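## Task

A stand-alone rack holds the ports. Take the loose end of the green network patch cord and push it into the port beneath the green label until it clicks and latches, with the plug's latch clip on top. The cord must have come to rest shortly after you are done, the rack must not be left tilted, and nothing may be knocked or placed off the table. The result must stay in place without the robot holding it, and anything the robot is touching at the end must not drop by more than about a fingernail's width once released.

## Robot and tools

Robot: one 7-joint arm ending in a two-finger parallel gripper. Joint ranges in rad, base to tip: waist -6.283..6.283, shoulder -2.250..2.250, upper arm roll -6.283..6.283, elbow -2.580..2.580, forearm roll -6.283..6.283, wrist pitch -2.100..2.100, wrist roll -6.283..6.283. The elbow never locks fully straight. The base may sit tilted on its mount, and the mount counts as arm for the clearance check.

Frames: every pose is in the scene frame. Origin is on the tabletop right under the base; +z is up; looking along +x, +y is to the left. Gripper axes: the fingers point along the gripper's +z and close along its y. end_effector_position is the point between the pads when shut; closed fingertips extend about 22 mm past it (9 mm when fully open), and closing pushes the tips roughly 13 mm further out, so keep clearance from surfaces. The reported hand position can be off, more so at long reach.

A row is 10 numbers: x, y, z (metres, absolute target position), qw, qx, qy, qz (absolute target orientation, w first), then position, force_limit, speed, each in [-1, 1]. position +1 = fully open (85 mm), about -0.8 = pads touching, -1 = squeeze until blocked. force_limit -1/0/+1 gives roughly 20/128/235 N on a 40 mm object; speed -1/0/+1 gives about 20/85/150 mm/s of gap change, and faster closing adds a few newtons. Always resend the intended quaternion; copying the reported one lets orientation drift.

execute_actions(actions): actions is a list of actions; each action is a list of up to 15 rows, one row per control step (1/30 s); if fewer than 15, the last row is held for the remaining steps. An empty list just returns state and images. Each step the commanded pose is clipped to within 70 mm and 16 degrees of the measured one; after an action the arm continues at most to the last clipped pose, so long travel needs several actions. An action whose target lies more than 0.6 m from the gripper's start position along any gripper axis is refused; a malformed call, or a first action failing that check against the last reported state, refuses the whole call. Results list hand positions at some steps; HELD means a step was partly held back.

move(target, speed, blocking): target is one absolute row as above; the hand follows a straight path there. speed is metres per second, 0.002 to 0.5 (default 0.25); rotation is capped at twice that in rad/s. The path lasts 0.5 to 10 s and stops short if longer. It ignores obstacles, and the hand may lag, stray or overshoot speed near full extension. Finger values are applied at the start. The result adds a move: line (done, off_target, moving, held, fault) plus limits (paced = pose clipped, held = some steps blocked, after which motion may jump) and the distance to target. blocking=false returns after 0.5 s while motion continues; until a result shows it ended, other moves and execute_actions are refused, so use wait or stop.

wait(seconds): 0 to 10, arm keeps its last command; returns early if a move ends. stop(): brakes a running move (needs stopping distance); fingers continue. zoom_image(camera, region): camera cam_low or cam_wrist, region [x0, y0, x1, y1] pixels from the top-left, at most 504x504. finished_scene(scene): ends scene 1 or 2 permanently and reports success; the next task arrives in its result.

Cameras: cam_low and cam_wrist, both 504x504. cam_low fx=fy=336.171, cx 251.16, cy 253.261; cam_wrist fx=fy=665.134, cx 251.327, cy 252.3, with strong radial distortion.

Result lines: pose, Hand target (pose the controller is currently driving toward), joint positions and torques (offset and noisy, change at rest only with contact or load), position_measured in counts (3 open, ~78 = 60 mm, 130 = 40 mm, 180 = 20 mm, 230 = pads meet). object_status: 0 moving, 1 blocked while opening, 2 blocked while closing (a grip), 3 reached target or pads met. To grip, send -1, keep it, and check for 2. A new position value (change of 0.01 or more) resets status to 0 and is needed before a new force or speed applies; open first to grip softer. Except after a grip at force_limit -1, the fingers re-close if the object slips. touch_left (-y finger) and touch_right (+y finger): 28 cells as 7 groups of 4, groups from fingertip toward arm, cells along gripper +x; idle near 0 with noise, about 30/140/240 at 10/50/100 N spread evenly; n/a before any step. A pose unreachable line means the clearance check altered or blocked the command.

Hazards: torque limits are 48 N m for waist, shoulder, upper arm roll and elbow, 30.2 N m for the three wrist joints (held loads count); reaching one freezes the arm for 10 s and drops the rest of the call. Holding loads heats motors: MOTOR HOT from 60 °C, OVER-TEMPERATURE FAULT at 75 °C when the arm sags. The clock runs while you think and the arm holds its last command. Avoid drops, slams, hard pushes, toppling the rack or knocking items off the table; insert gently, release, and confirm the cord is still and latched before ending the scene. Short, smooth, economical motion is preferred.

Each tool is called after "Emit:" by a JSON object that holds its "op" and its "data", one argument or row to a line.

## Session

Emit:
{"op": "execute_actions", "data": {
  "actions": []
}}

Scene clock: 0.00 s.
end_effector_position=(+0.2450, -0.0865, +0.3152) position_measured=3 object_status=3 touch_left=n/a touch_right=n/a end_effector_quat_wxyz=(-0.484, -0.302, +0.791, +0.222)
Joint positions: [ 0.342  1.11  -0.199  1.526  0.199  1.625  2.14 ]
Joint velocities: [-0.    -0.     0.    -0.     0.001  0.    -0.   ]
Joint torques (N m, as the joint torque sensors report them, + toward a larger angle): no reading
Motor temperatures (°C, as the motors report them): [29 34 27 24 32 36 34]
Hand target: +0.245, -0.087, +0.315; -0.484, -0.302, +0.791, +0.222

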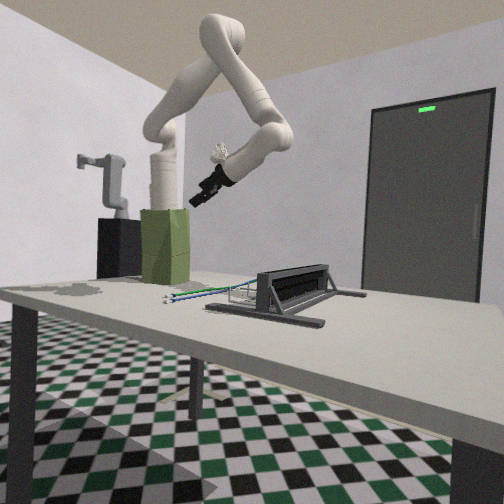

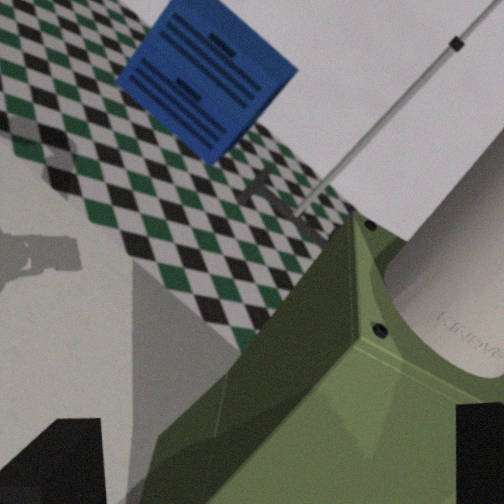

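Emit:
{"op": "move", "data": {
  "target": [0.42,-0.08,0.45,0,0.7071,-0.7071,0,1,0,0]
}}

Scene clock: 4.87 s.
end_effector_position=(+0.4202, -0.0797, +0.4499) position_measured=3 object_status=3 touch_left=((17 -10 -11 10) (-11 13 3 -3) (1 -16 2 -8) (-10 11 -6 11) (-3 12 3 5) (-1 -9 -14 -3) (2 -7 6 4)) touch_right=((-11 -10 -2 11) (9 1 -2 -9) (-1 5 10 -5) (-6 -8 -6 4) (5 1 -7 14) (-3 -14 2 -1) (13 3 -1 5)) end_effector_quat_wxyz=(-0.000, +0.707, -0.707, -0.000)
Joint positions: [ 0.514  0.4   -0.562  1.795  0.393  1.027  2.807]
Joint velocities: [ 0.006 -0.006  0.005  0.001 -0.002 -0.     0.002]
Joint torques (N m, as the joint torque sensors report them, + toward a larger angle): [ -1.16 -15.28  -3.02  -6.54   0.01  -0.02  -0.36]
Motor temperatures (°C, as the motors report them): [29 34 27 24 32 36 34]
Hand target: +0.420, -0.080, +0.450; -0.000, +0.707, -0.707, +0.000
Off the commanded pose: 0.000 m, 0 deg.
move: done

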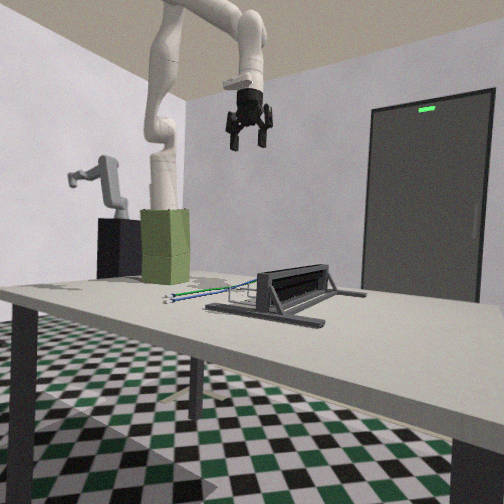

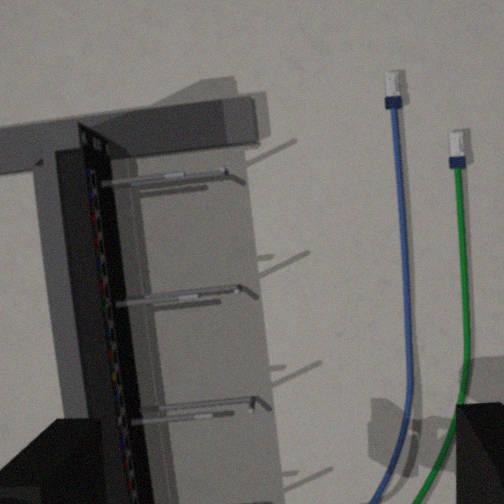

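Emit:
{"op": "move", "data": {
  "target": [0.245,-0.168,0.07,0.0907,0.7131,-0.6887,0.0939,0,-0.6,0]
}}

Scene clock: 12.23 s.
end_effector_position=(+0.2451, -0.1671, +0.0700) position_measured=128 object_status=3 touch_left=((-7 2 -8 9) (-12 5 -1 1) (3 5 -1 -8) (-1 13 4 5) (-12 4 -12 -12) (8 -1 -15 2) (2 -3 0 -3)) touch_right=((-18 7 -6 11) (7 -19 9 3) (17 11 -5 1) (5 -1 6 1) (-5 5 -18 18) (-3 -23 4 21) (2 -10 0 -15)) end_effector_quat_wxyz=(+0.090, +0.713, -0.689, +0.094)
Joint positions: [ 0.502  1.339 -0.205  2.337  2.397  0.869  0.975]
Joint velocities: [ 0.002  0.003  0.002 -0.001  0.001  0.002 -0.001]
Joint torques (N m, as the joint torque sensors report them, + toward a larger angle): [ -1.11 -15.54  -1.09   5.45  -0.24   0.77  -0.11]
Motor temperatures (°C, as the motors report them): [29 34 27 24 32 36 34]
Hand target: +0.245, -0.167, +0.070; +0.090, +0.713, -0.689, +0.094
Off the commanded pose: 0.001 m, 0 deg.
move: done

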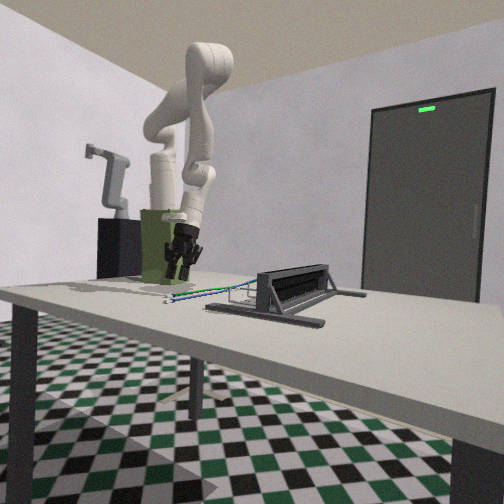

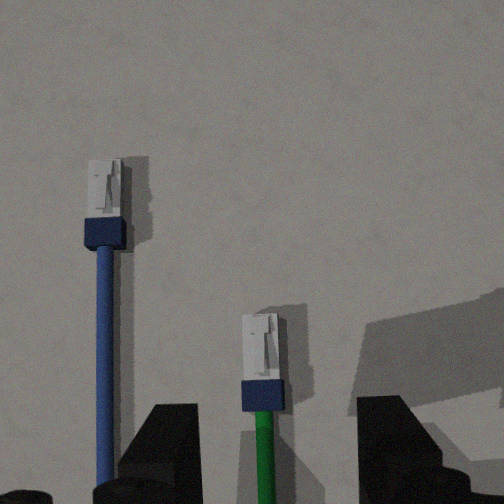

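Emit:
{"op": "move", "data": {
  "target": [0.2495,-0.177,0.026,0.0907,0.7131,-0.6887,0.0939,0,-0.6,0],
  "speed": 0.06
}}

Scene clock: 15.20 s.
end_effector_position=(+0.2497, -0.1771, +0.0261) position_measured=128 object_status=3 touch_left=((-5 10 -3 1) (-12 18 -3 0) (0 6 13 -17) (-4 -1 -5 -3) (3 10 2 -7) (1 -5 5 -5) (-4 0 0 10)) touch_right=((-20 10 -1 16) (11 4 -9 -2) (-7 -15 -1 8) (-3 4 -12 0) (-18 10 -11 -2) (-5 -15 5 -1) (7 -6 -6 2)) end_effector_quat_wxyz=(+0.091, +0.713, -0.689, +0.094)
Joint positions: [ 0.533  1.436 -0.174  2.229  2.443  0.859  0.997]
Joint velocities: [ 0.001  0.004  0.001 -0.002  0.001 -0.001 -0.001]
Joint torques (N m, as the joint torque sensors report them, + toward a larger angle): [ -1.25 -16.02  -1.25   5.65  -0.45   0.92  -0.13]
Motor temperatures (°C, as the motors report them): [29 34 27 24 32 36 34]
Hand target: +0.249, -0.177, +0.026; +0.091, +0.713, -0.689, +0.094
Off the commanded pose: 0.000 m, 0 deg.
move: done

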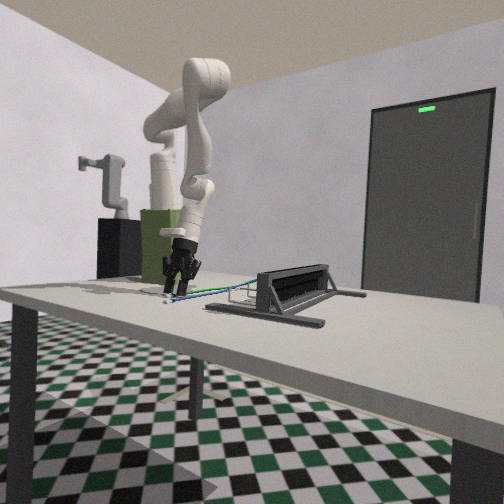

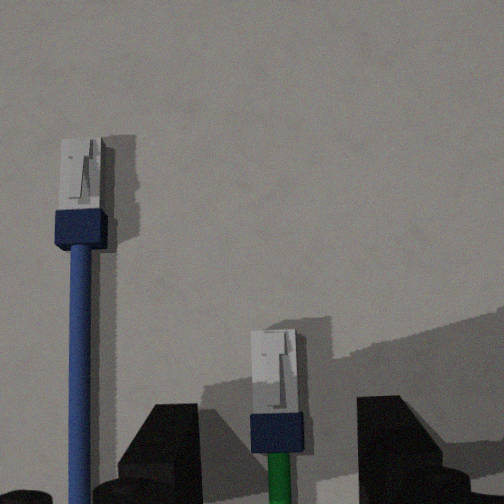

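Emit:
{"op": "move", "data": {
  "target": [0.2495,-0.177,0.026,0.0907,0.7131,-0.6887,0.0939,-1,-0.6,-0.3]
}}

Emit:
{"op": "move", "data": {
  "target": [0.27,-0.14,0.14,0.0907,0.7131,-0.6887,0.0939,-1,-0.6,-0.3],
  "speed": 0.12
}}

Emit:
{"op": "move", "data": {
  "target": [0.4,-0.03,0.22,-0.008,0.9896,0.0605,0.1303,-1,-0.6,-0.3],
  "speed": 0.2
}}

Scene clock: 19.37 s.
end_effector_position=(+0.2494, -0.1770, +0.0261) position_measured=208 object_status=2 touch_left=((-3 98 564 114) (-13 29 122 19) (-6 3 -2 -4) (9 21 -1 0) (9 2 -7 4) (5 -5 2 -7) (3 -4 4 -7)) touch_right=((-15 87 438 208) (8 21 139 31) (11 -11 -6 -1) (-10 1 2 15) (-5 0 3 11) (2 3 -4 4) (-11 -11 4 -11)) end_effector_quat_wxyz=(+0.091, +0.713, -0.689, +0.094)
Joint positions: [ 0.534  1.436 -0.174  2.23   2.443  0.859  0.998]
Joint velocities: [ 0.     0.001 -0.    -0.001 -0.     0.003  0.   ]
Joint torques (N m, as the joint torque sensors report them, + toward a larger angle): [ -1.29 -15.49  -1.03   5.1   -0.37   0.93  -0.13]
Motor temperatures (°C, as the motors report them): [29 34 27 24 32 36 34]
Hand target: +0.249, -0.177, +0.026; +0.091, +0.713, -0.689, +0.094
Off the commanded pose: 0.000 m, 0 deg.
move: done

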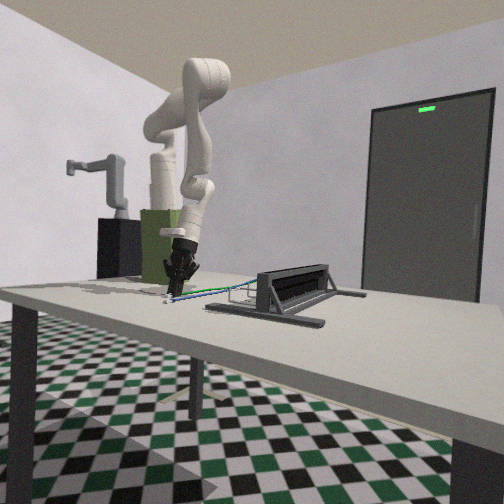

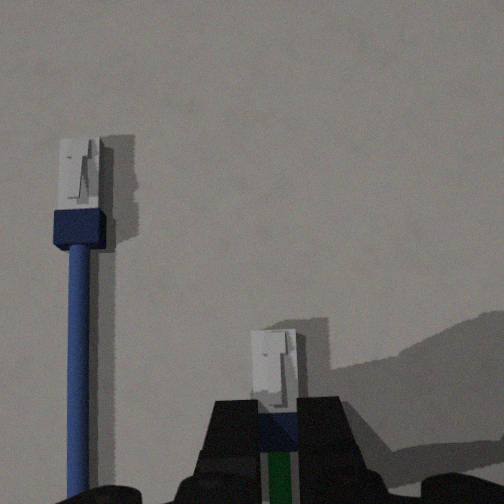

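Scene clock: 20.83 s.
end_effector_position=(+0.2698, -0.1402, +0.1399) position_measured=208 object_status=2 touch_left=((-4 86 553 93) (-10 15 118 21) (-1 0 -9 -6) (-6 11 9 -4) (2 6 0 1) (2 11 -5 4) (-5 -5 7 3)) touch_right=((10 61 427 218) (19 3 133 24) (5 -7 6 4) (-5 6 -6 0) (-16 -7 12 6) (-5 -12 9 9) (1 -4 4 0)) end_effector_quat_wxyz=(+0.091, +0.713, -0.689, +0.094)
Joint positions: [ 0.355  1.114 -0.236  2.394  2.157  0.727  1.051]
Joint velocities: [-0.001 -0.004 -0.    -0.001  0.001  0.001  0.001]
Joint torques (N m, as the joint torque sensors report them, + toward a larger angle): [ -1.56 -15.51  -1.2    4.11  -0.46   1.02  -0.12]
Motor temperatures (°C, as the motors report them): [29 34 27 24 32 36 34]
Hand target: +0.270, -0.140, +0.140; +0.091, +0.713, -0.689, +0.094
Off the commanded pose: 0.000 m, 0 deg.
move: done

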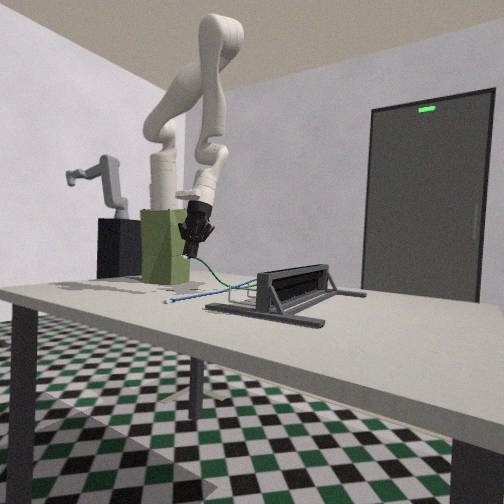

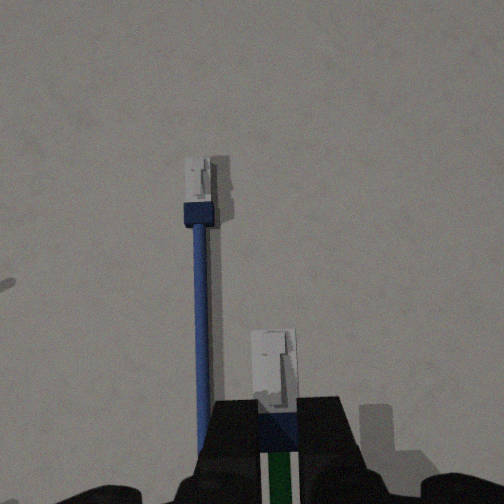

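Scene clock: 25.27 s.
end_effector_position=(+0.3999, -0.0303, +0.2199) position_measured=208 object_status=2 touch_left=((2 72 533 90) (-6 32 107 17) (1 4 -5 -10) (7 6 7 -11) (-13 6 -3 -8) (0 -6 -7 -6) (-14 4 4 -3)) touch_right=((-2 71 436 222) (15 16 120 31) (9 -6 -5 -10) (-17 -9 -16 1) (-3 0 3 10) (-1 -17 -9 -4) (8 -9 8 -13)) end_effector_quat_wxyz=(-0.008, +0.990, +0.061, +0.130)
Joint positions: [ 0.081  0.818 -0.019  2.309  2.734  0.291  2.073]
Joint velocities: [-0.001 -0.002 -0.001 -0.001 -0.    -0.001  0.001]
Joint torques (N m, as the joint torque sensors report them, + toward a larger angle): [ -1.63 -15.88  -1.01   0.04   0.11   0.99  -0.31]
Motor temperatures (°C, as the motors report them): [29 34 27 24 32 36 34]
Hand target: +0.400, -0.030, +0.220; -0.008, +0.990, +0.061, +0.130
Off the commanded pose: 0.000 m, 0 deg.
move: done

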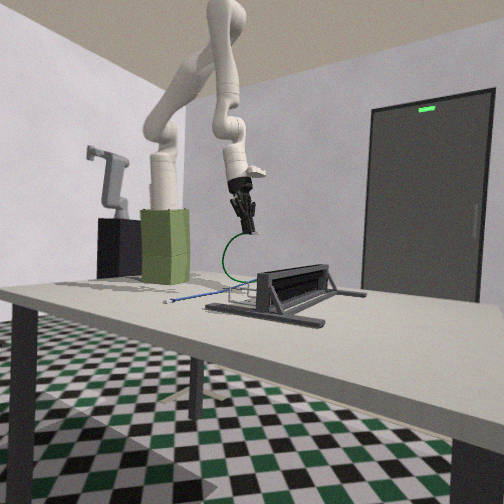

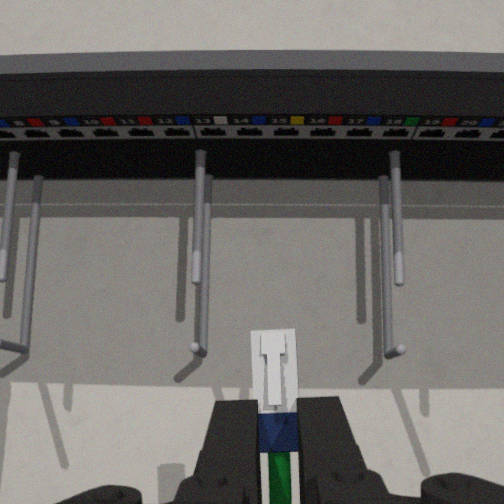

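Emit:
{"op": "move", "data": {
  "target": [0.485,-0.079,0.102,-0.0063,0.9903,0.0476,0.1304,-1,-0.6,-0.3],
  "speed": 0.1
}}

Emit:
{"op": "zoom_image", "data": {
  "camera": "cam_wrist",
  "region": [150,200,400,450]
}}

Scene clock: 29.10 s.
end_effector_position=(+0.4851, -0.0790, +0.1022) position_measured=208 object_status=2 touch_left=((0 89 546 108) (-10 15 105 13) (-5 -11 -1 -5) (-8 -2 1 -11) (-13 -1 -10 -1) (8 -11 3 -9) (14 -10 6 7)) touch_right=((-17 75 432 211) (10 12 116 43) (10 -23 9 -5) (-8 -9 -18 2) (-14 15 9 -1) (-20 -7 -7 -1) (3 -20 8 -11)) end_effector_quat_wxyz=(-0.006, +0.990, +0.047, +0.131)
Joint positions: [ 0.238  1.134 -0.013  1.931  2.829  0.233  2.117]
Joint velocities: [ 0.002  0.007 -0.001 -0.001 -0.001 -0.001 -0.   ]
Joint torques (N m, as the joint torque sensors report them, + toward a larger angle): [ -2.   -19.83  -1.17  -0.38   0.08   0.91  -0.18]
Motor temperatures (°C, as the motors report them): [29 34 27 24 32 36 34]
Hand target: +0.485, -0.079, +0.102; -0.006, +0.990, +0.047, +0.130
Off the commanded pose: 0.000 m, 0 deg.
move: done

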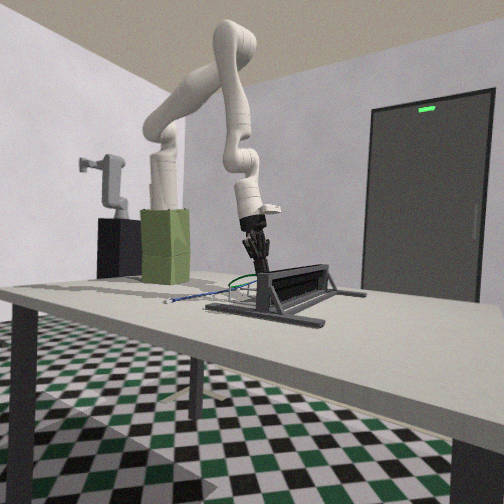

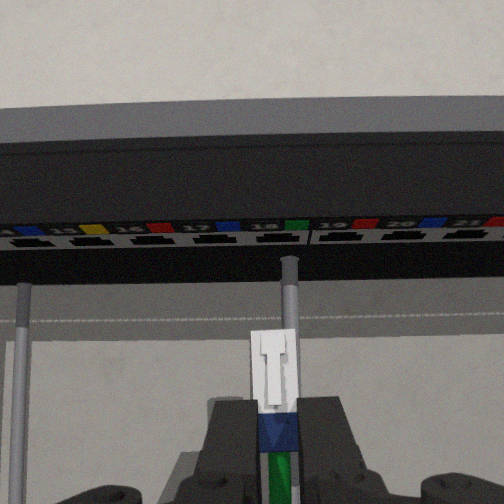

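Region (150, 200, 400, 450) of cam_wrist's 504x504 image, scaled by 2.016.

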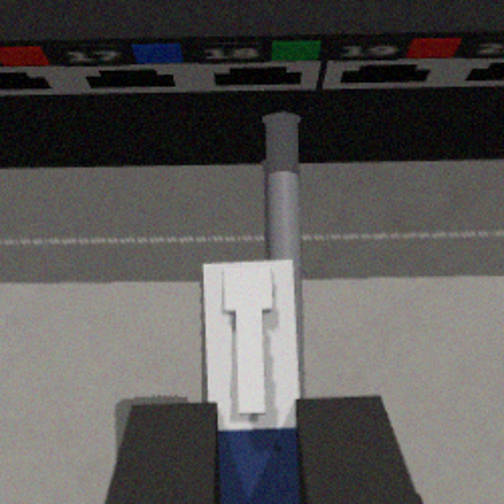

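Emit:
{"op": "move", "data": {
  "target": [0.504,-0.0793,0.1015,-0.0063,0.9903,0.0476,0.1304,-1,-0.6,-0.3],
  "speed": 0.03
}}

Emit:
{"op": "zoom_image", "data": {
  "camera": "cam_wrist",
  "region": [200,270,350,420]
}}

Scene clock: 33.93 s.
end_effector_position=(+0.5040, -0.0795, +0.1015) position_measured=208 object_status=2 touch_left=((0 82 549 94) (-2 29 120 28) (-1 1 16 -8) (-6 10 -9 6) (2 2 2 6) (2 8 -10 -7) (-2 0 4 -8)) touch_right=((-10 75 432 211) (0 5 110 26) (8 -10 -3 1) (-15 -8 -15 21) (2 12 3 -2) (5 -4 3 3) (9 0 1 -11)) end_effector_quat_wxyz=(-0.006, +0.990, +0.047, +0.130)
Joint positions: [0.218 1.14  0.009 1.869 2.816 0.173 2.117]
Joint velocities: [-0.002  0.002 -0.     0.    -0.    -0.     0.   ]
Joint torques (N m, as the joint torque sensors report them, + toward a larger angle): [ -1.89 -21.19  -1.11  -0.84  -0.01   0.93  -0.18]
Motor temperatures (°C, as the motors report them): [29 34 27 24 32 36 34]
Hand target: +0.504, -0.079, +0.101; -0.006, +0.990, +0.048, +0.130
Off the commanded pose: 0.000 m, 0 deg.
move: done

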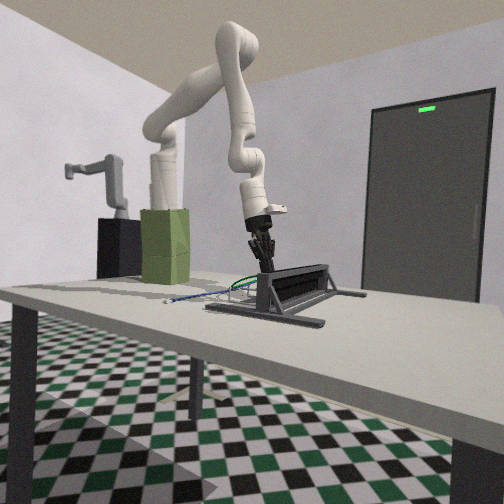

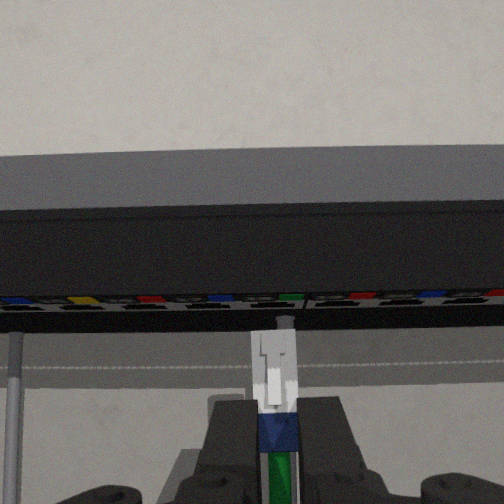

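Region (200, 270, 350, 420) of cam_wrist's 504x504 image, scaled by 3.360.

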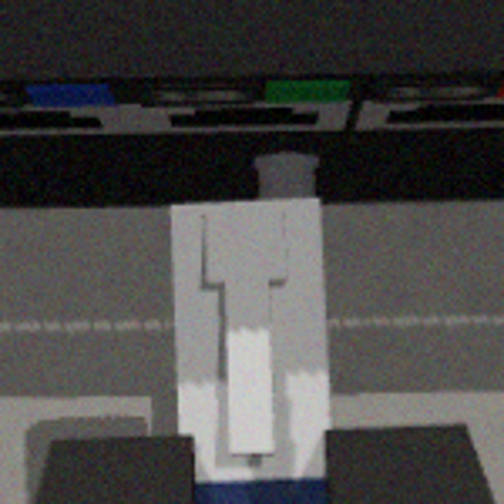

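Aligned; contact near x≈0.511.

Emit:
{"op": "move", "data": {
  "target": [0.514,-0.0783,0.1015,-0.0063,0.9903,0.0476,0.1304,-1,-0.6,-0.3],
  "speed": 0.006
}}

Emit:
{"op": "zoom_image", "data": {
  "camera": "cam_wrist",
  "region": [200,270,350,420]
}}

Scene clock: 37.17 s.
end_effector_position=(+0.5121, -0.0786, +0.1007) position_measured=208 object_status=2 touch_left=((7 91 575 103) (3 26 107 12) (3 -4 -2 -11) (-1 11 -1 -2) (-5 1 12 8) (-15 4 0 -4) (-4 9 4 2)) touch_right=((-9 76 447 209) (5 13 127 26) (4 -7 -8 14) (-4 -6 -4 4) (-16 -8 -3 3) (-11 -13 13 14) (4 12 9 -26)) end_effector_quat_wxyz=(-0.006, +0.991, +0.047, +0.129)
Joint positions: [0.205 1.144 0.022 1.838 2.808 0.141 2.115]
Joint velocities: [-0.    -0.001  0.    -0.001 -0.001 -0.     0.001]
Joint torques (N m, as the joint torque sensors report them, + toward a larger angle): [ -2.59 -21.72  -1.49  -2.39   0.06   1.48  -0.11]
Motor temperatures (°C, as the motors report them): [29 34 27 24 32 36 34]
Hand target: +0.514, -0.078, +0.101; -0.006, +0.990, +0.048, +0.130
Off the commanded pose: 0.002 m, 0 deg.
move: done

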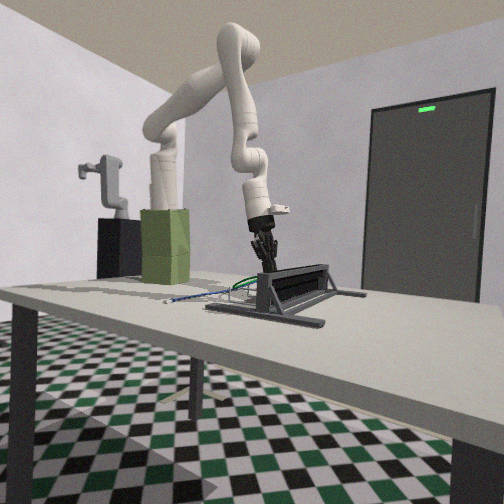

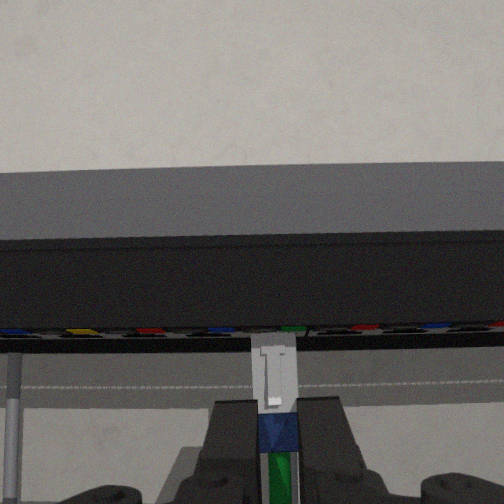

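Region (200, 270, 350, 420) of cam_wrist's 504x504 image, scaled by 3.360.

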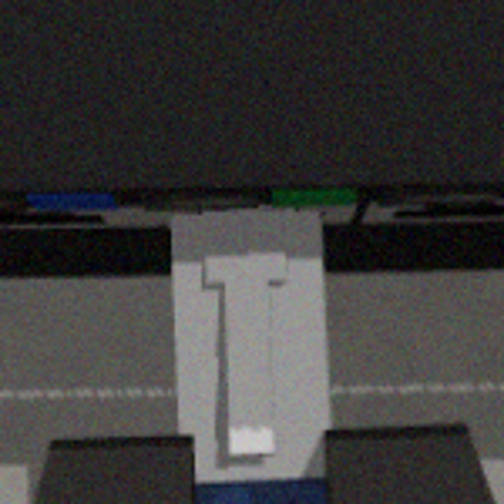

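Emit:
{"op": "execute_actions", "data": {
  "actions": [
    [[0.514,-0.0789,0.1015,-0.0063,0.9903,0.0476,0.1304,-1,-0.6,-0.3]],
    [[0.514,-0.0789,0.101,-0.0063,0.9903,0.0476,0.1304,-1,-0.6,-0.3]],
    [[0.514,-0.0789,0.1005,-0.0063,0.9903,0.0476,0.1304,-1,-0.6,-0.3]],
    [[0.514,-0.0789,0.1,-0.0063,0.9903,0.0476,0.1304,-1,-0.6,-0.3]]
  ]
}}

Scene clock: 42.30 s.
end_effector_position=(+0.5121, -0.0790, +0.0994) position_measured=208 object_status=2 touch_left=((-1 94 525 100) (-19 19 95 42) (9 0 3 5) (0 7 -12 -3) (-6 9 8 3) (-1 3 -1 -6) (-14 -18 -9 4)) touch_right=((-15 75 401 230) (6 4 116 30) (11 -9 13 15) (-3 -2 -9 -2) (-6 3 -13 5) (-2 -14 -6 0) (8 -12 -11 7)) end_effector_quat_wxyz=(-0.007, +0.991, +0.047, +0.129)
Joint positions: [0.207 1.147 0.021 1.836 2.809 0.142 2.116]
Joint velocities: [ 0.    -0.001 -0.     0.001 -0.     0.     0.001]
Joint torques (N m, as the joint torque sensors report them, + toward a larger angle): [ -2.6  -21.07  -1.18  -2.76  -0.01   1.63  -0.21]
Motor temperatures (°C, as the motors report them): [29 34 27 24 32 36 34]
Hand target: +0.514, -0.079, +0.100; -0.006, +0.990, +0.048, +0.130
Off the commanded pose: 0.002 m, 0 deg.
Step readings (end_effector_position; steps 1 to 15: 1st action; 16 to 30: 2nd action; 31 to 45: 3rd action; 46 to 60: 4th action):
0: (+0.5121, -0.0786, +0.1007)
1: (+0.5121, -0.0788, +0.1007)
2: (+0.5122, -0.0789, +0.1007)
4: (+0.5122, -0.0790, +0.1007)
8: (+0.5122, -0.0790, +0.1007)
15: (+0.5122, -0.0790, +0.1007)
16: (+0.5122, -0.0790, +0.1005)
17: (+0.5122, -0.0790, +0.1002)
19: (+0.5122, -0.0790, +0.1003)
23: (+0.5122, -0.0790, +0.1003)
30: (+0.5122, -0.0790, +0.1003)
31: (+0.5121, -0.0790, +0.1000)
32: (+0.5121, -0.0790, +0.0998)
34: (+0.5121, -0.0790, +0.0999)
38: (+0.5121, -0.0790, +0.0999)
45: (+0.5121, -0.0790, +0.0999)
46: (+0.5121, -0.0790, +0.0996)
47: (+0.5121, -0.0791, +0.0994)
49: (+0.5121, -0.0790, +0.0994)
53: (+0.5121, -0.0790, +0.0994)
60: end_effector_position above

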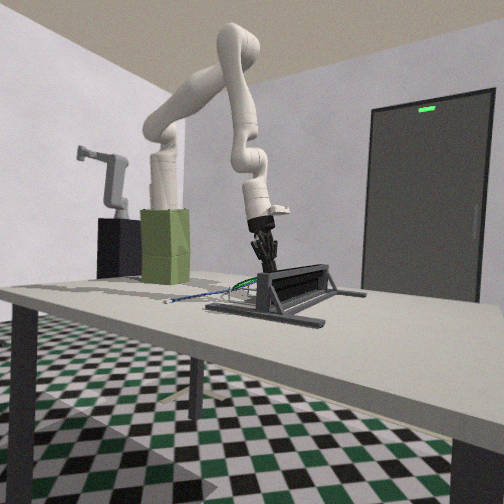

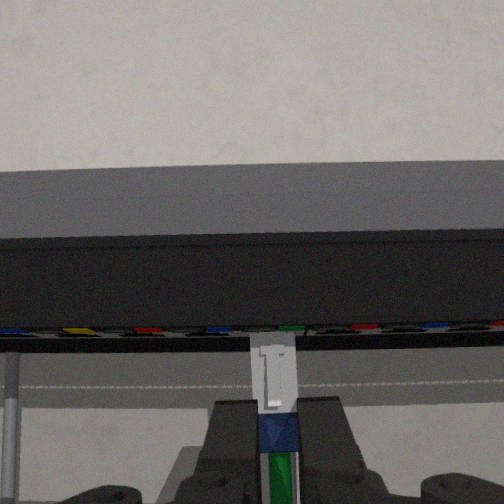

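Friction sticks the tip; use retract-and-poke at several heights.

Emit:
{"op": "execute_actions", "data": {
  "actions": [
    [[0.5105,-0.079,0.0995,-0.0063,0.9903,0.0476,0.1304,-1,-0.6,-0.3]],
    [[0.5135,-0.0788,0.0995,-0.0063,0.9903,0.0476,0.1304,-1,-0.6,-0.3]],
    [[0.5105,-0.079,0.1003,-0.0063,0.9903,0.0476,0.1304,-1,-0.6,-0.3]],
    [[0.5135,-0.0788,0.1003,-0.0063,0.9903,0.0476,0.1304,-1,-0.6,-0.3]],
    [[0.5105,-0.079,0.1011,-0.0063,0.9903,0.0476,0.1304,-1,-0.6,-0.3]],
    [[0.5135,-0.0788,0.1011,-0.0063,0.9903,0.0476,0.1304,-1,-0.6,-0.3]],
    [[0.5105,-0.079,0.102,-0.0063,0.9903,0.0476,0.1304,-1,-0.6,-0.3]],
    [[0.5135,-0.0788,0.102,-0.0063,0.9903,0.0476,0.1304,-1,-0.6,-0.3]],
    [[0.5105,-0.079,0.1028,-0.0063,0.9903,0.0476,0.1304,-1,-0.6,-0.3]],
    [[0.5135,-0.0788,0.1028,-0.0063,0.9903,0.0476,0.1304,-1,-0.6,-0.3]]
  ]
}}

Scene clock: 49.93 s.
end_effector_position=(+0.5112, -0.0787, +0.1018) position_measured=208 object_status=2 touch_left=((1 83 552 100) (-9 17 101 28) (-16 5 4 -1) (6 17 -2 4) (-15 2 -8 -15) (-9 -3 -17 -12) (7 3 -1 -3)) touch_right=((3 77 440 217) (16 11 115 28) (9 3 2 6) (8 -6 -12 -2) (-8 15 -2 -1) (-2 0 10 15) (-2 1 11 -19)) end_effector_quat_wxyz=(-0.007, +0.991, +0.047, +0.128)
Joint positions: [0.205 1.141 0.022 1.841 2.808 0.14  2.117]
Joint velocities: [ 0.     0.001 -0.001 -0.    -0.002  0.001  0.001]
Joint torques (N m, as the joint torque sensors report them, + toward a larger angle): [ -2.51 -21.84  -1.09  -2.46   0.06   1.64  -0.09]
Motor temperatures (°C, as the motors report them): [29 35 27 24 32 36 34]
Hand target: +0.513, -0.079, +0.103; -0.006, +0.990, +0.048, +0.130
Off the commanded pose: 0.002 m, 0 deg.
Step readings (end_effector_position; steps 1 to 15: 1st action; 16 to 30: 2nd action; 31 to 45: 3rd action; 46 to 60: 4th action; 61 to 75: 5th action; 76 to 90: 6th action; 91 to 105: 7th action; 106 to 120: 8th action; 121 to 135: 9th action; 136 to 150: 10th action):
0: (+0.5121, -0.0790, +0.0994)
1: (+0.5118, -0.0792, +0.0994)
2: (+0.5111, -0.0793, +0.0995)
4: (+0.5101, -0.0790, +0.0993)
8: (+0.5105, -0.0789, +0.0995)
15: (+0.5105, -0.0790, +0.0995)
16: (+0.5107, -0.0789, +0.0994)
17: (+0.5116, -0.0786, +0.0992)
19: (+0.5112, -0.0788, +0.0988)
23: (+0.5112, -0.0788, +0.0987)
30: (+0.5112, -0.0788, +0.0987)
31: (+0.5111, -0.0789, +0.0989)
32: (+0.5106, -0.0791, +0.0996)
34: (+0.5100, -0.0791, +0.0999)
38: (+0.5104, -0.0789, +0.1002)
45: (+0.5105, -0.0790, +0.1003)
46: (+0.5107, -0.0789, +0.1002)
47: (+0.5117, -0.0786, +0.1000)
49: (+0.5117, -0.0789, +0.0997)
53: (+0.5118, -0.0789, +0.0997)
60: (+0.5118, -0.0789, +0.0997)
61: (+0.5117, -0.0790, +0.0999)
62: (+0.5111, -0.0792, +0.1006)
64: (+0.5102, -0.0791, +0.1008)
68: (+0.5104, -0.0789, +0.1010)
75: (+0.5105, -0.0790, +0.1011)
76: (+0.5107, -0.0788, +0.1010)
77: (+0.5117, -0.0785, +0.1008)
79: (+0.5119, -0.0790, +0.1005)
83: (+0.5121, -0.0790, +0.1005)
90: (+0.5121, -0.0790, +0.1005)
91: (+0.5120, -0.0791, +0.1007)
92: (+0.5112, -0.0793, +0.1014)
94: (+0.5101, -0.0791, +0.1016)
98: (+0.5104, -0.0789, +0.1018)
105: (+0.5105, -0.0790, +0.1020)
106: (+0.5107, -0.0788, +0.1019)
107: (+0.5115, -0.0785, +0.1016)
109: (+0.5114, -0.0788, +0.1012)
113: (+0.5121, -0.0789, +0.1013)
120: (+0.5121, -0.0788, +0.1013)
121: (+0.5120, -0.0790, +0.1015)
122: (+0.5112, -0.0791, +0.1021)
124: (+0.5101, -0.0790, +0.1024)
128: (+0.5104, -0.0789, +0.1026)
135: (+0.5105, -0.0790, +0.1028)
136: (+0.5107, -0.0788, +0.1027)
137: (+0.5115, -0.0785, +0.1024)
139: (+0.5112, -0.0788, +0.1020)
143: (+0.5112, -0.0787, +0.1018)
150: end_effector_position above

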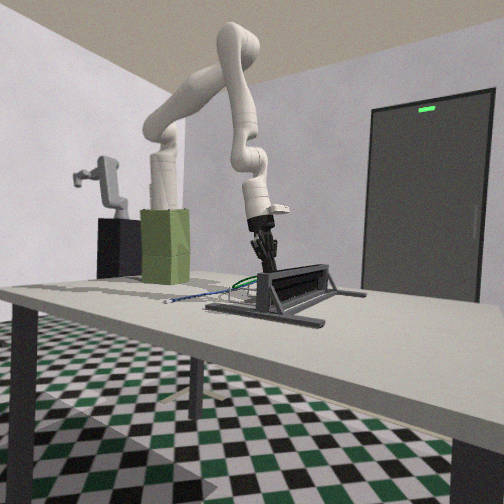

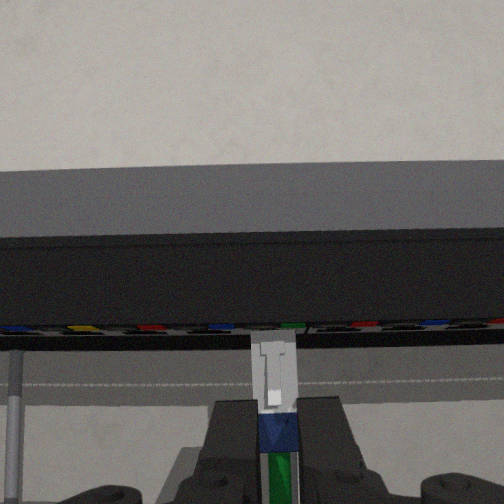

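Emit:
{"op": "execute_actions", "data": {
  "actions": [
    [[0.5105,-0.0795,0.1009,-0.0063,0.9903,0.0476,0.1304,-1,-0.6,-0.3]],
    [[0.512,-0.0794,0.1009,-0.0063,0.9903,0.0476,0.1304,-1,-0.6,-0.3]],
    [[0.5135,-0.0793,0.1012,-0.0063,0.9903,0.0476,0.1304,-1,-0.6,-0.3]],
    [[0.5155,-0.0791,0.1018,-0.0063,0.9903,0.0476,0.1304,-1,-0.6,-0.3]],
    [[0.5175,-0.0789,0.1026,-0.0063,0.9903,0.0476,0.133,-1,-0.6,-0.3]]
  ]
}}

Emit:
{"op": "zoom_image", "data": {
  "camera": "cam_wrist",
  "region": [200,270,350,420]
}}

Scene clock: 54.17 s.
end_effector_position=(+0.5146, -0.0787, +0.1013) position_measured=208 object_status=2 touch_left=((-6 108 594 127) (-1 23 120 26) (10 9 2 -2) (8 8 -4 -4) (-4 2 -6 -10) (7 1 -7 -3) (-3 -15 -2 9)) touch_right=((2 86 442 160) (6 27 114 32) (-7 -16 -2 7) (-3 6 -12 4) (-3 8 9 15) (9 -9 5 11) (-6 -5 13 -13)) end_effector_quat_wxyz=(-0.007, +0.990, +0.048, +0.130)
Joint positions: [0.206 1.144 0.022 1.833 2.808 0.138 2.117]
Joint velocities: [-0.     0.     0.002 -0.001  0.001 -0.001  0.   ]
Joint torques (N m, as the joint torque sensors report them, + toward a larger angle): [ -2.72 -22.32  -1.09  -3.03   0.1    1.78  -0.14]
Motor temperatures (°C, as the motors report them): [29 35 27 24 32 36 34]
Hand target: +0.517, -0.079, +0.103; -0.006, +0.990, +0.048, +0.133
Off the commanded pose: 0.003 m, 0 deg.
Step readings (end_effector_position; steps 1 to 15: 1st action; 16 to 30: 2nd action; 31 to 45: 3rd action; 46 to 60: 4th action; 61 to 75: 5th action):
0: (+0.5112, -0.0787, +0.1018)
1: (+0.5108, -0.0790, +0.1015)
2: (+0.5101, -0.0795, +0.1007)
4: (+0.5098, -0.0795, +0.1006)
8: (+0.5105, -0.0794, +0.1009)
15: (+0.5105, -0.0795, +0.1009)
16: (+0.5107, -0.0794, +0.1008)
17: (+0.5114, -0.0792, +0.1007)
19: (+0.5116, -0.0791, +0.1008)
23: (+0.5116, -0.0791, +0.1007)
30: (+0.5116, -0.0791, +0.1007)
31: (+0.5119, -0.0790, +0.1008)
32: (+0.5123, -0.0789, +0.1008)
34: (+0.5123, -0.0790, +0.1007)
38: (+0.5123, -0.0790, +0.1007)
45: (+0.5123, -0.0790, +0.1007)
46: (+0.5126, -0.0788, +0.1008)
47: (+0.5128, -0.0789, +0.1008)
49: (+0.5128, -0.0789, +0.1007)
53: (+0.5128, -0.0789, +0.1007)
60: (+0.5128, -0.0789, +0.1007)
61: (+0.5132, -0.0790, +0.1009)
62: (+0.5137, -0.0789, +0.1011)
64: (+0.5146, -0.0787, +0.1013)
68: (+0.5146, -0.0787, +0.1013)
75: end_effector_position above

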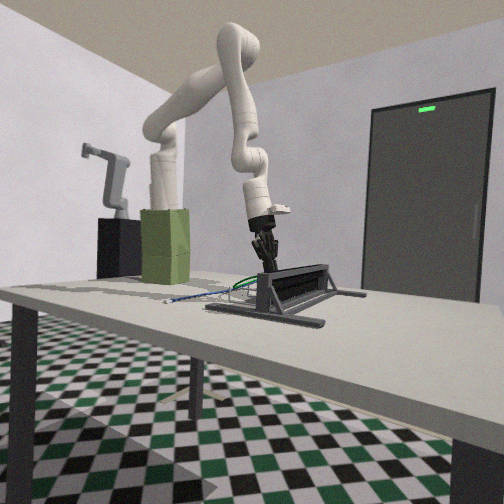

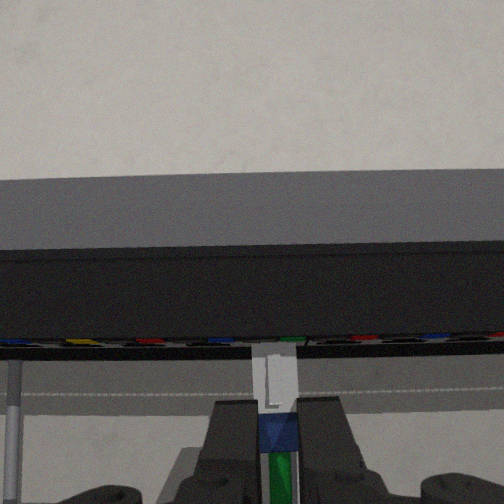

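Region (200, 270, 350, 420) of cam_wrist's 504x504 image, scaled by 3.360.

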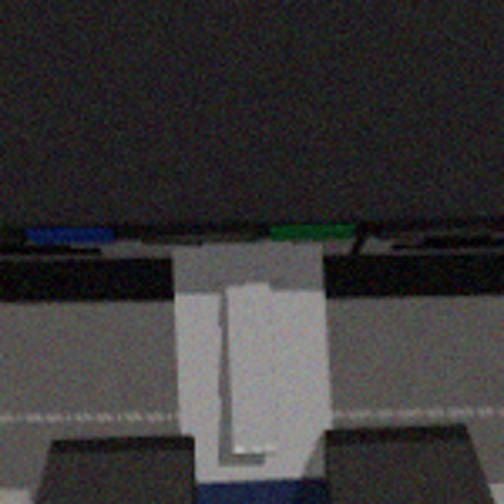

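Emit:
{"op": "execute_actions", "data": {
  "actions": [
    [[0.5205,-0.0783,0.103,-0.0064,0.9898,0.0476,0.134,-1,-0.6,-0.3]],
    [[0.5235,-0.078,0.1039,-0.0066,0.9894,0.0476,0.137,-1,-0.6,-0.3]],
    [[0.5265,-0.0777,0.1048,-0.0067,0.989,0.0476,0.14,-1,-0.6,-0.3]],
    [[0.529,-0.0774,0.1055,-0.0067,0.989,0.0476,0.14,-1,-0.6,-0.3]],
    [[0.5315,-0.0772,0.106,-0.0067,0.989,0.0476,0.14,-1,-0.6,-0.3]]
  ]
}}

Scene clock: 60.97 s.
end_effector_position=(+0.5210, -0.0774, +0.1012) position_measured=208 object_status=2 touch_left=((2 101 594 121) (-8 25 111 37) (0 5 -12 -10) (-2 -3 -2 8) (3 8 -6 2) (-6 -3 -12 -4) (1 -4 -3 10)) touch_right=((-10 70 459 180) (6 18 115 25) (10 -12 -4 -9) (-13 -2 -16 -8) (5 10 -7 21) (-2 -13 15 13) (8 2 8 -6)) end_effector_quat_wxyz=(-0.008, +0.990, +0.047, +0.130)
Joint positions: [0.199 1.147 0.028 1.811 2.802 0.116 2.116]
Joint velocities: [ 0.     0.001  0.     0.    -0.002 -0.001  0.001]
Joint torques (N m, as the joint torque sensors report them, + toward a larger angle): [ -4.09 -25.71  -2.36  -8.37   0.08   4.17  -0.09]
Motor temperatures (°C, as the motors report them): [29 35 27 24 32 36 34]
Hand target: +0.531, -0.077, +0.106; -0.007, +0.989, +0.048, +0.140
Off the commanded pose: 0.011 m, 1 deg.
Step readings (end_effector_position; steps 1 to 15: 1st action; 16 to 30: 2nd action; 31 to 45: 3rd action; 46 to 60: 4th action; 61 to 75: 5th action):
0: (+0.5146, -0.0787, +0.1013)
1: (+0.5149, -0.0785, +0.1013)
2: (+0.5161, -0.0783, +0.1013)
4: (+0.5163, -0.0783, +0.1012)
8: (+0.5163, -0.0783, +0.1012)
15: (+0.5163, -0.0783, +0.1012)
16: (+0.5167, -0.0783, +0.1013)
17: (+0.5170, -0.0781, +0.1013)
19: (+0.5170, -0.0782, +0.1011)
23: (+0.5170, -0.0782, +0.1011)
30: (+0.5170, -0.0782, +0.1011)
31: (+0.5174, -0.0782, +0.1012)
32: (+0.5182, -0.0780, +0.1013)
34: (+0.5191, -0.0778, +0.1013)
38: (+0.5194, -0.0778, +0.1013)
45: (+0.5195, -0.0778, +0.1013)
46: (+0.5198, -0.0776, +0.1014)
47: (+0.5209, -0.0774, +0.1016)
49: (+0.5207, -0.0774, +0.1014)
53: (+0.5207, -0.0774, +0.1014)
60: (+0.5207, -0.0774, +0.1014)
61: (+0.5210, -0.0772, +0.1015)
62: (+0.5212, -0.0773, +0.1013)
64: (+0.5210, -0.0774, +0.1012)
68: (+0.5210, -0.0774, +0.1012)
75: end_effector_position above

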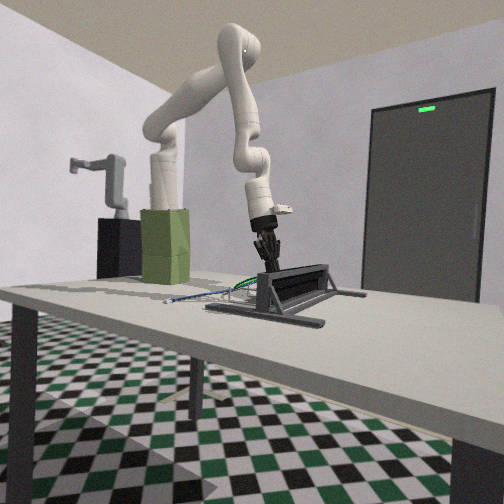

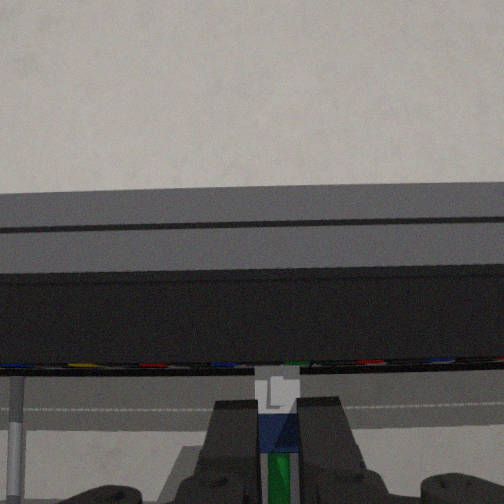

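Same depth as before.

Emit:
{"op": "execute_actions", "data": {
  "actions": [
    [[0.525,-0.0775,0.103,-0.0064,0.9898,0.0476,0.134,-1,-0.6,-0.3]],
    [[0.516,-0.0778,0.0995,-0.0063,0.9903,0.0476,0.1304,-1,-0.6,-0.3]],
    [[0.52,-0.0776,0.101,-0.0063,0.9903,0.0476,0.1304,-1,-0.6,-0.3]],
    [[0.52,-0.0776,0.101,-0.0063,0.9903,0.0476,0.1304,0,-0.6,0]]
  ]
}}

Emit:
{"op": "move", "data": {
  "target": [0.505,-0.078,0.18,-0.0063,0.9903,0.0476,0.1304,0,-0.6,0],
  "speed": 0.1
}}

Emit:
{"op": "wait", "data": {
  "seconds": 3
}}

Scene clock: 65.43 s.
end_effector_position=(+0.5200, -0.0776, +0.1010) position_measured=130 object_status=0 touch_left=((0 -3 -9 14) (0 8 0 8) (-18 5 5 -12) (-2 7 5 -1) (-1 2 -20 -9) (1 -11 1 -10) (5 -1 5 4)) touch_right=((-3 -8 -4 -3) (14 -6 -3 7) (10 7 5 5) (-16 3 -25 12) (6 -9 3 17) (2 -7 3 -1) (8 9 6 -21)) end_effector_quat_wxyz=(-0.006, +0.990, +0.048, +0.130)
Joint positions: [0.196 1.147 0.029 1.816 2.802 0.125 2.116]
Joint velocities: [ 0.    -0.001  0.     0.002  0.001 -0.    -0.   ]
Joint torques (N m, as the joint torque sensors report them, + toward a larger angle): [ -2.27 -21.22  -0.84  -1.2    0.01   0.85  -0.17]
Motor temperatures (°C, as the motors report them): [29 35 27 24 32 36 34]
Hand target: +0.520, -0.078, +0.101; -0.006, +0.990, +0.048, +0.130
Off the commanded pose: 0.000 m, 0 deg.
Step readings (end_effector_position; steps 1 to 15: 1st action; 16 to 30: 2nd action; 31 to 45: 3rd action; 46 to 60: 4th action):
0: (+0.5210, -0.0774, +0.1012)
1: (+0.5204, -0.0773, +0.1008)
2: (+0.5200, -0.0775, +0.1004)
4: (+0.5205, -0.0774, +0.1009)
8: (+0.5205, -0.0774, +0.1009)
15: (+0.5205, -0.0774, +0.1009)
16: (+0.5200, -0.0775, +0.1006)
17: (+0.5193, -0.0777, +0.1002)
19: (+0.5195, -0.0776, +0.1007)
23: (+0.5194, -0.0776, +0.1007)
30: (+0.5194, -0.0776, +0.1007)
31: (+0.5198, -0.0775, +0.1010)
32: (+0.5202, -0.0773, +0.1011)
34: (+0.5200, -0.0775, +0.1009)
38: (+0.5200, -0.0775, +0.1009)
45: (+0.5200, -0.0775, +0.1009)
46: (+0.5200, -0.0775, +0.1009)
47: (+0.5200, -0.0775, +0.1009)
49: (+0.5200, -0.0774, +0.1008)
53: (+0.5200, -0.0776, +0.1009)
60: end_effector_position above

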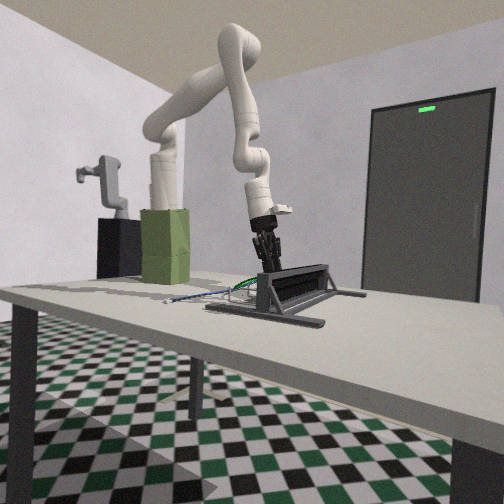

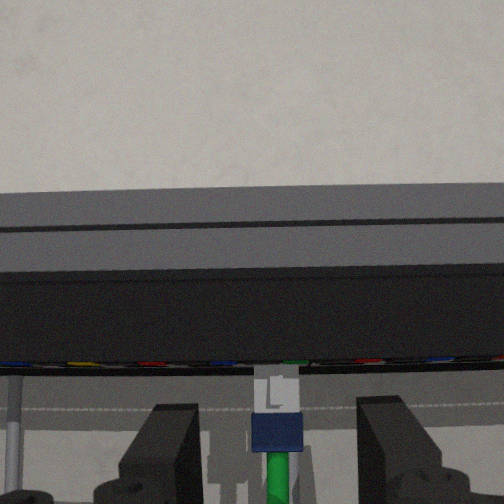

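Scene clock: 66.53 s.
end_effector_position=(+0.5047, -0.0782, +0.1795) position_measured=129 object_status=3 touch_left=((-2 -7 -8 17) (-10 2 -5 12) (-6 -5 10 -3) (2 6 4 4) (3 5 -4 -2) (3 -9 0 -9) (-8 -7 11 0)) touch_right=((5 -4 3 9) (0 8 10 0) (3 -3 4 2) (7 -4 -9 0) (5 -4 1 2) (5 -13 5 11) (5 -21 -4 -1)) end_effector_quat_wxyz=(-0.006, +0.990, +0.048, +0.130)
Joint positions: [0.148 0.95  0.073 1.94  2.784 0.043 2.11 ]
Joint velocities: [-0.004 -0.009 -0.    -0.001 -0.     0.003  0.   ]
Joint torques (N m, as the joint torque sensors report them, + toward a larger angle): [ -2.49 -19.37  -0.67  -1.89  -0.08   0.94  -0.22]
Motor temperatures (°C, as the motors report them): [29 35 27 24 32 36 34]
Hand target: +0.505, -0.078, +0.180; -0.006, +0.990, +0.048, +0.130
Off the commanded pose: 0.001 m, 0 deg.
move: done

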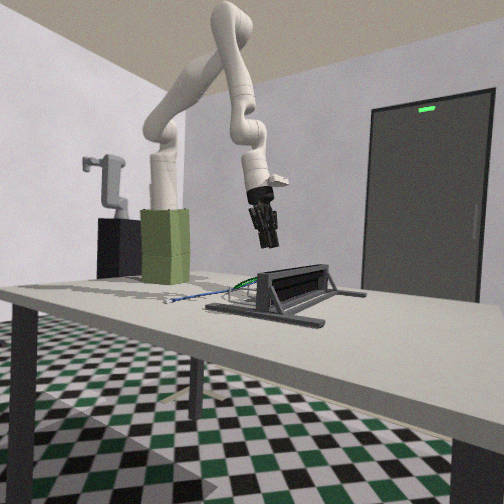

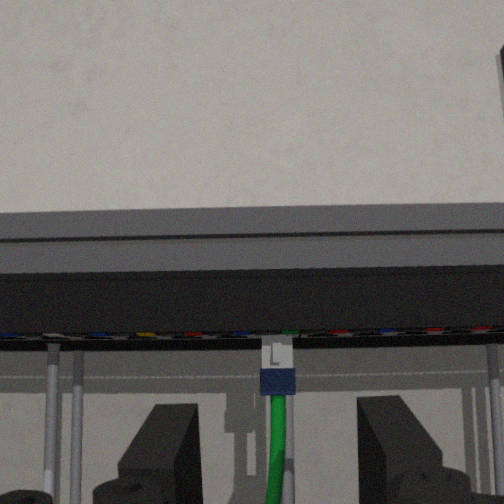

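Scene clock: 69.53 s.
end_effector_position=(+0.5051, -0.0780, +0.1800) position_measured=129 object_status=3 touch_left=((6 -4 -13 -2) (-4 8 1 17) (-4 5 1 5) (7 10 3 -6) (-7 7 5 8) (0 15 -2 -2) (1 -3 -9 2)) touch_right=((0 -6 7 14) (16 -6 10 -13) (6 -7 -6 5) (-9 0 -6 -4) (-5 -5 -5 7) (5 -8 5 0) (-7 -18 14 -6)) end_effector_quat_wxyz=(-0.006, +0.990, +0.048, +0.130)
Joint positions: [0.148 0.949 0.073 1.94  2.784 0.043 2.11 ]
Joint velocities: [ 0.     0.002 -0.002 -0.     0.001 -0.002 -0.   ]
Joint torques (N m, as the joint torque sensors report them, + toward a larger angle): [ -2.11 -19.7   -0.59  -1.85  -0.13   0.9   -0.15]
Motor temperatures (°C, as the motors report them): [29 35 27 24 32 36 34]
Hand target: +0.505, -0.078, +0.180; -0.006, +0.990, +0.048, +0.130
Off the commanded pose: 0.000 m, 0 deg.
wait: 3.00 s; at rest by 0.17 s

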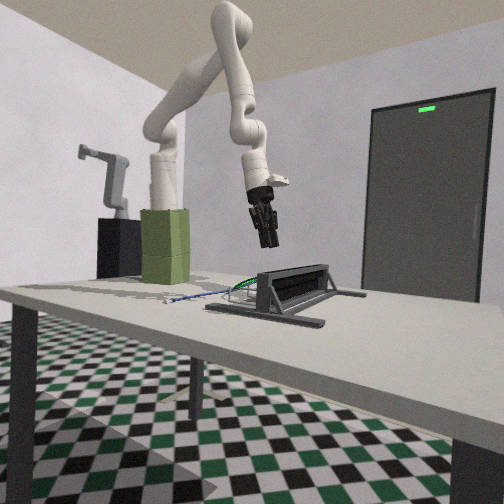

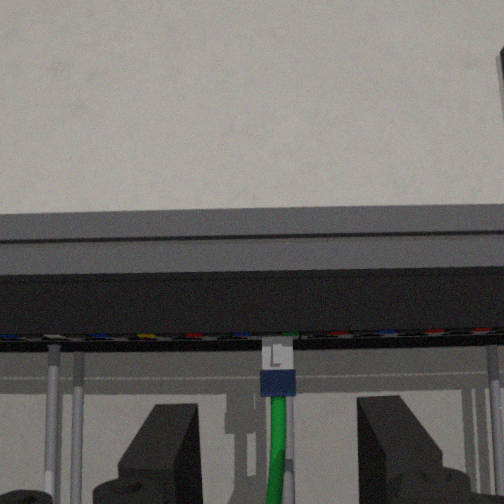

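Emit:
{"op": "finished_scene", "data": {
  "scene": 2
}}

The scene is finished: the task was done.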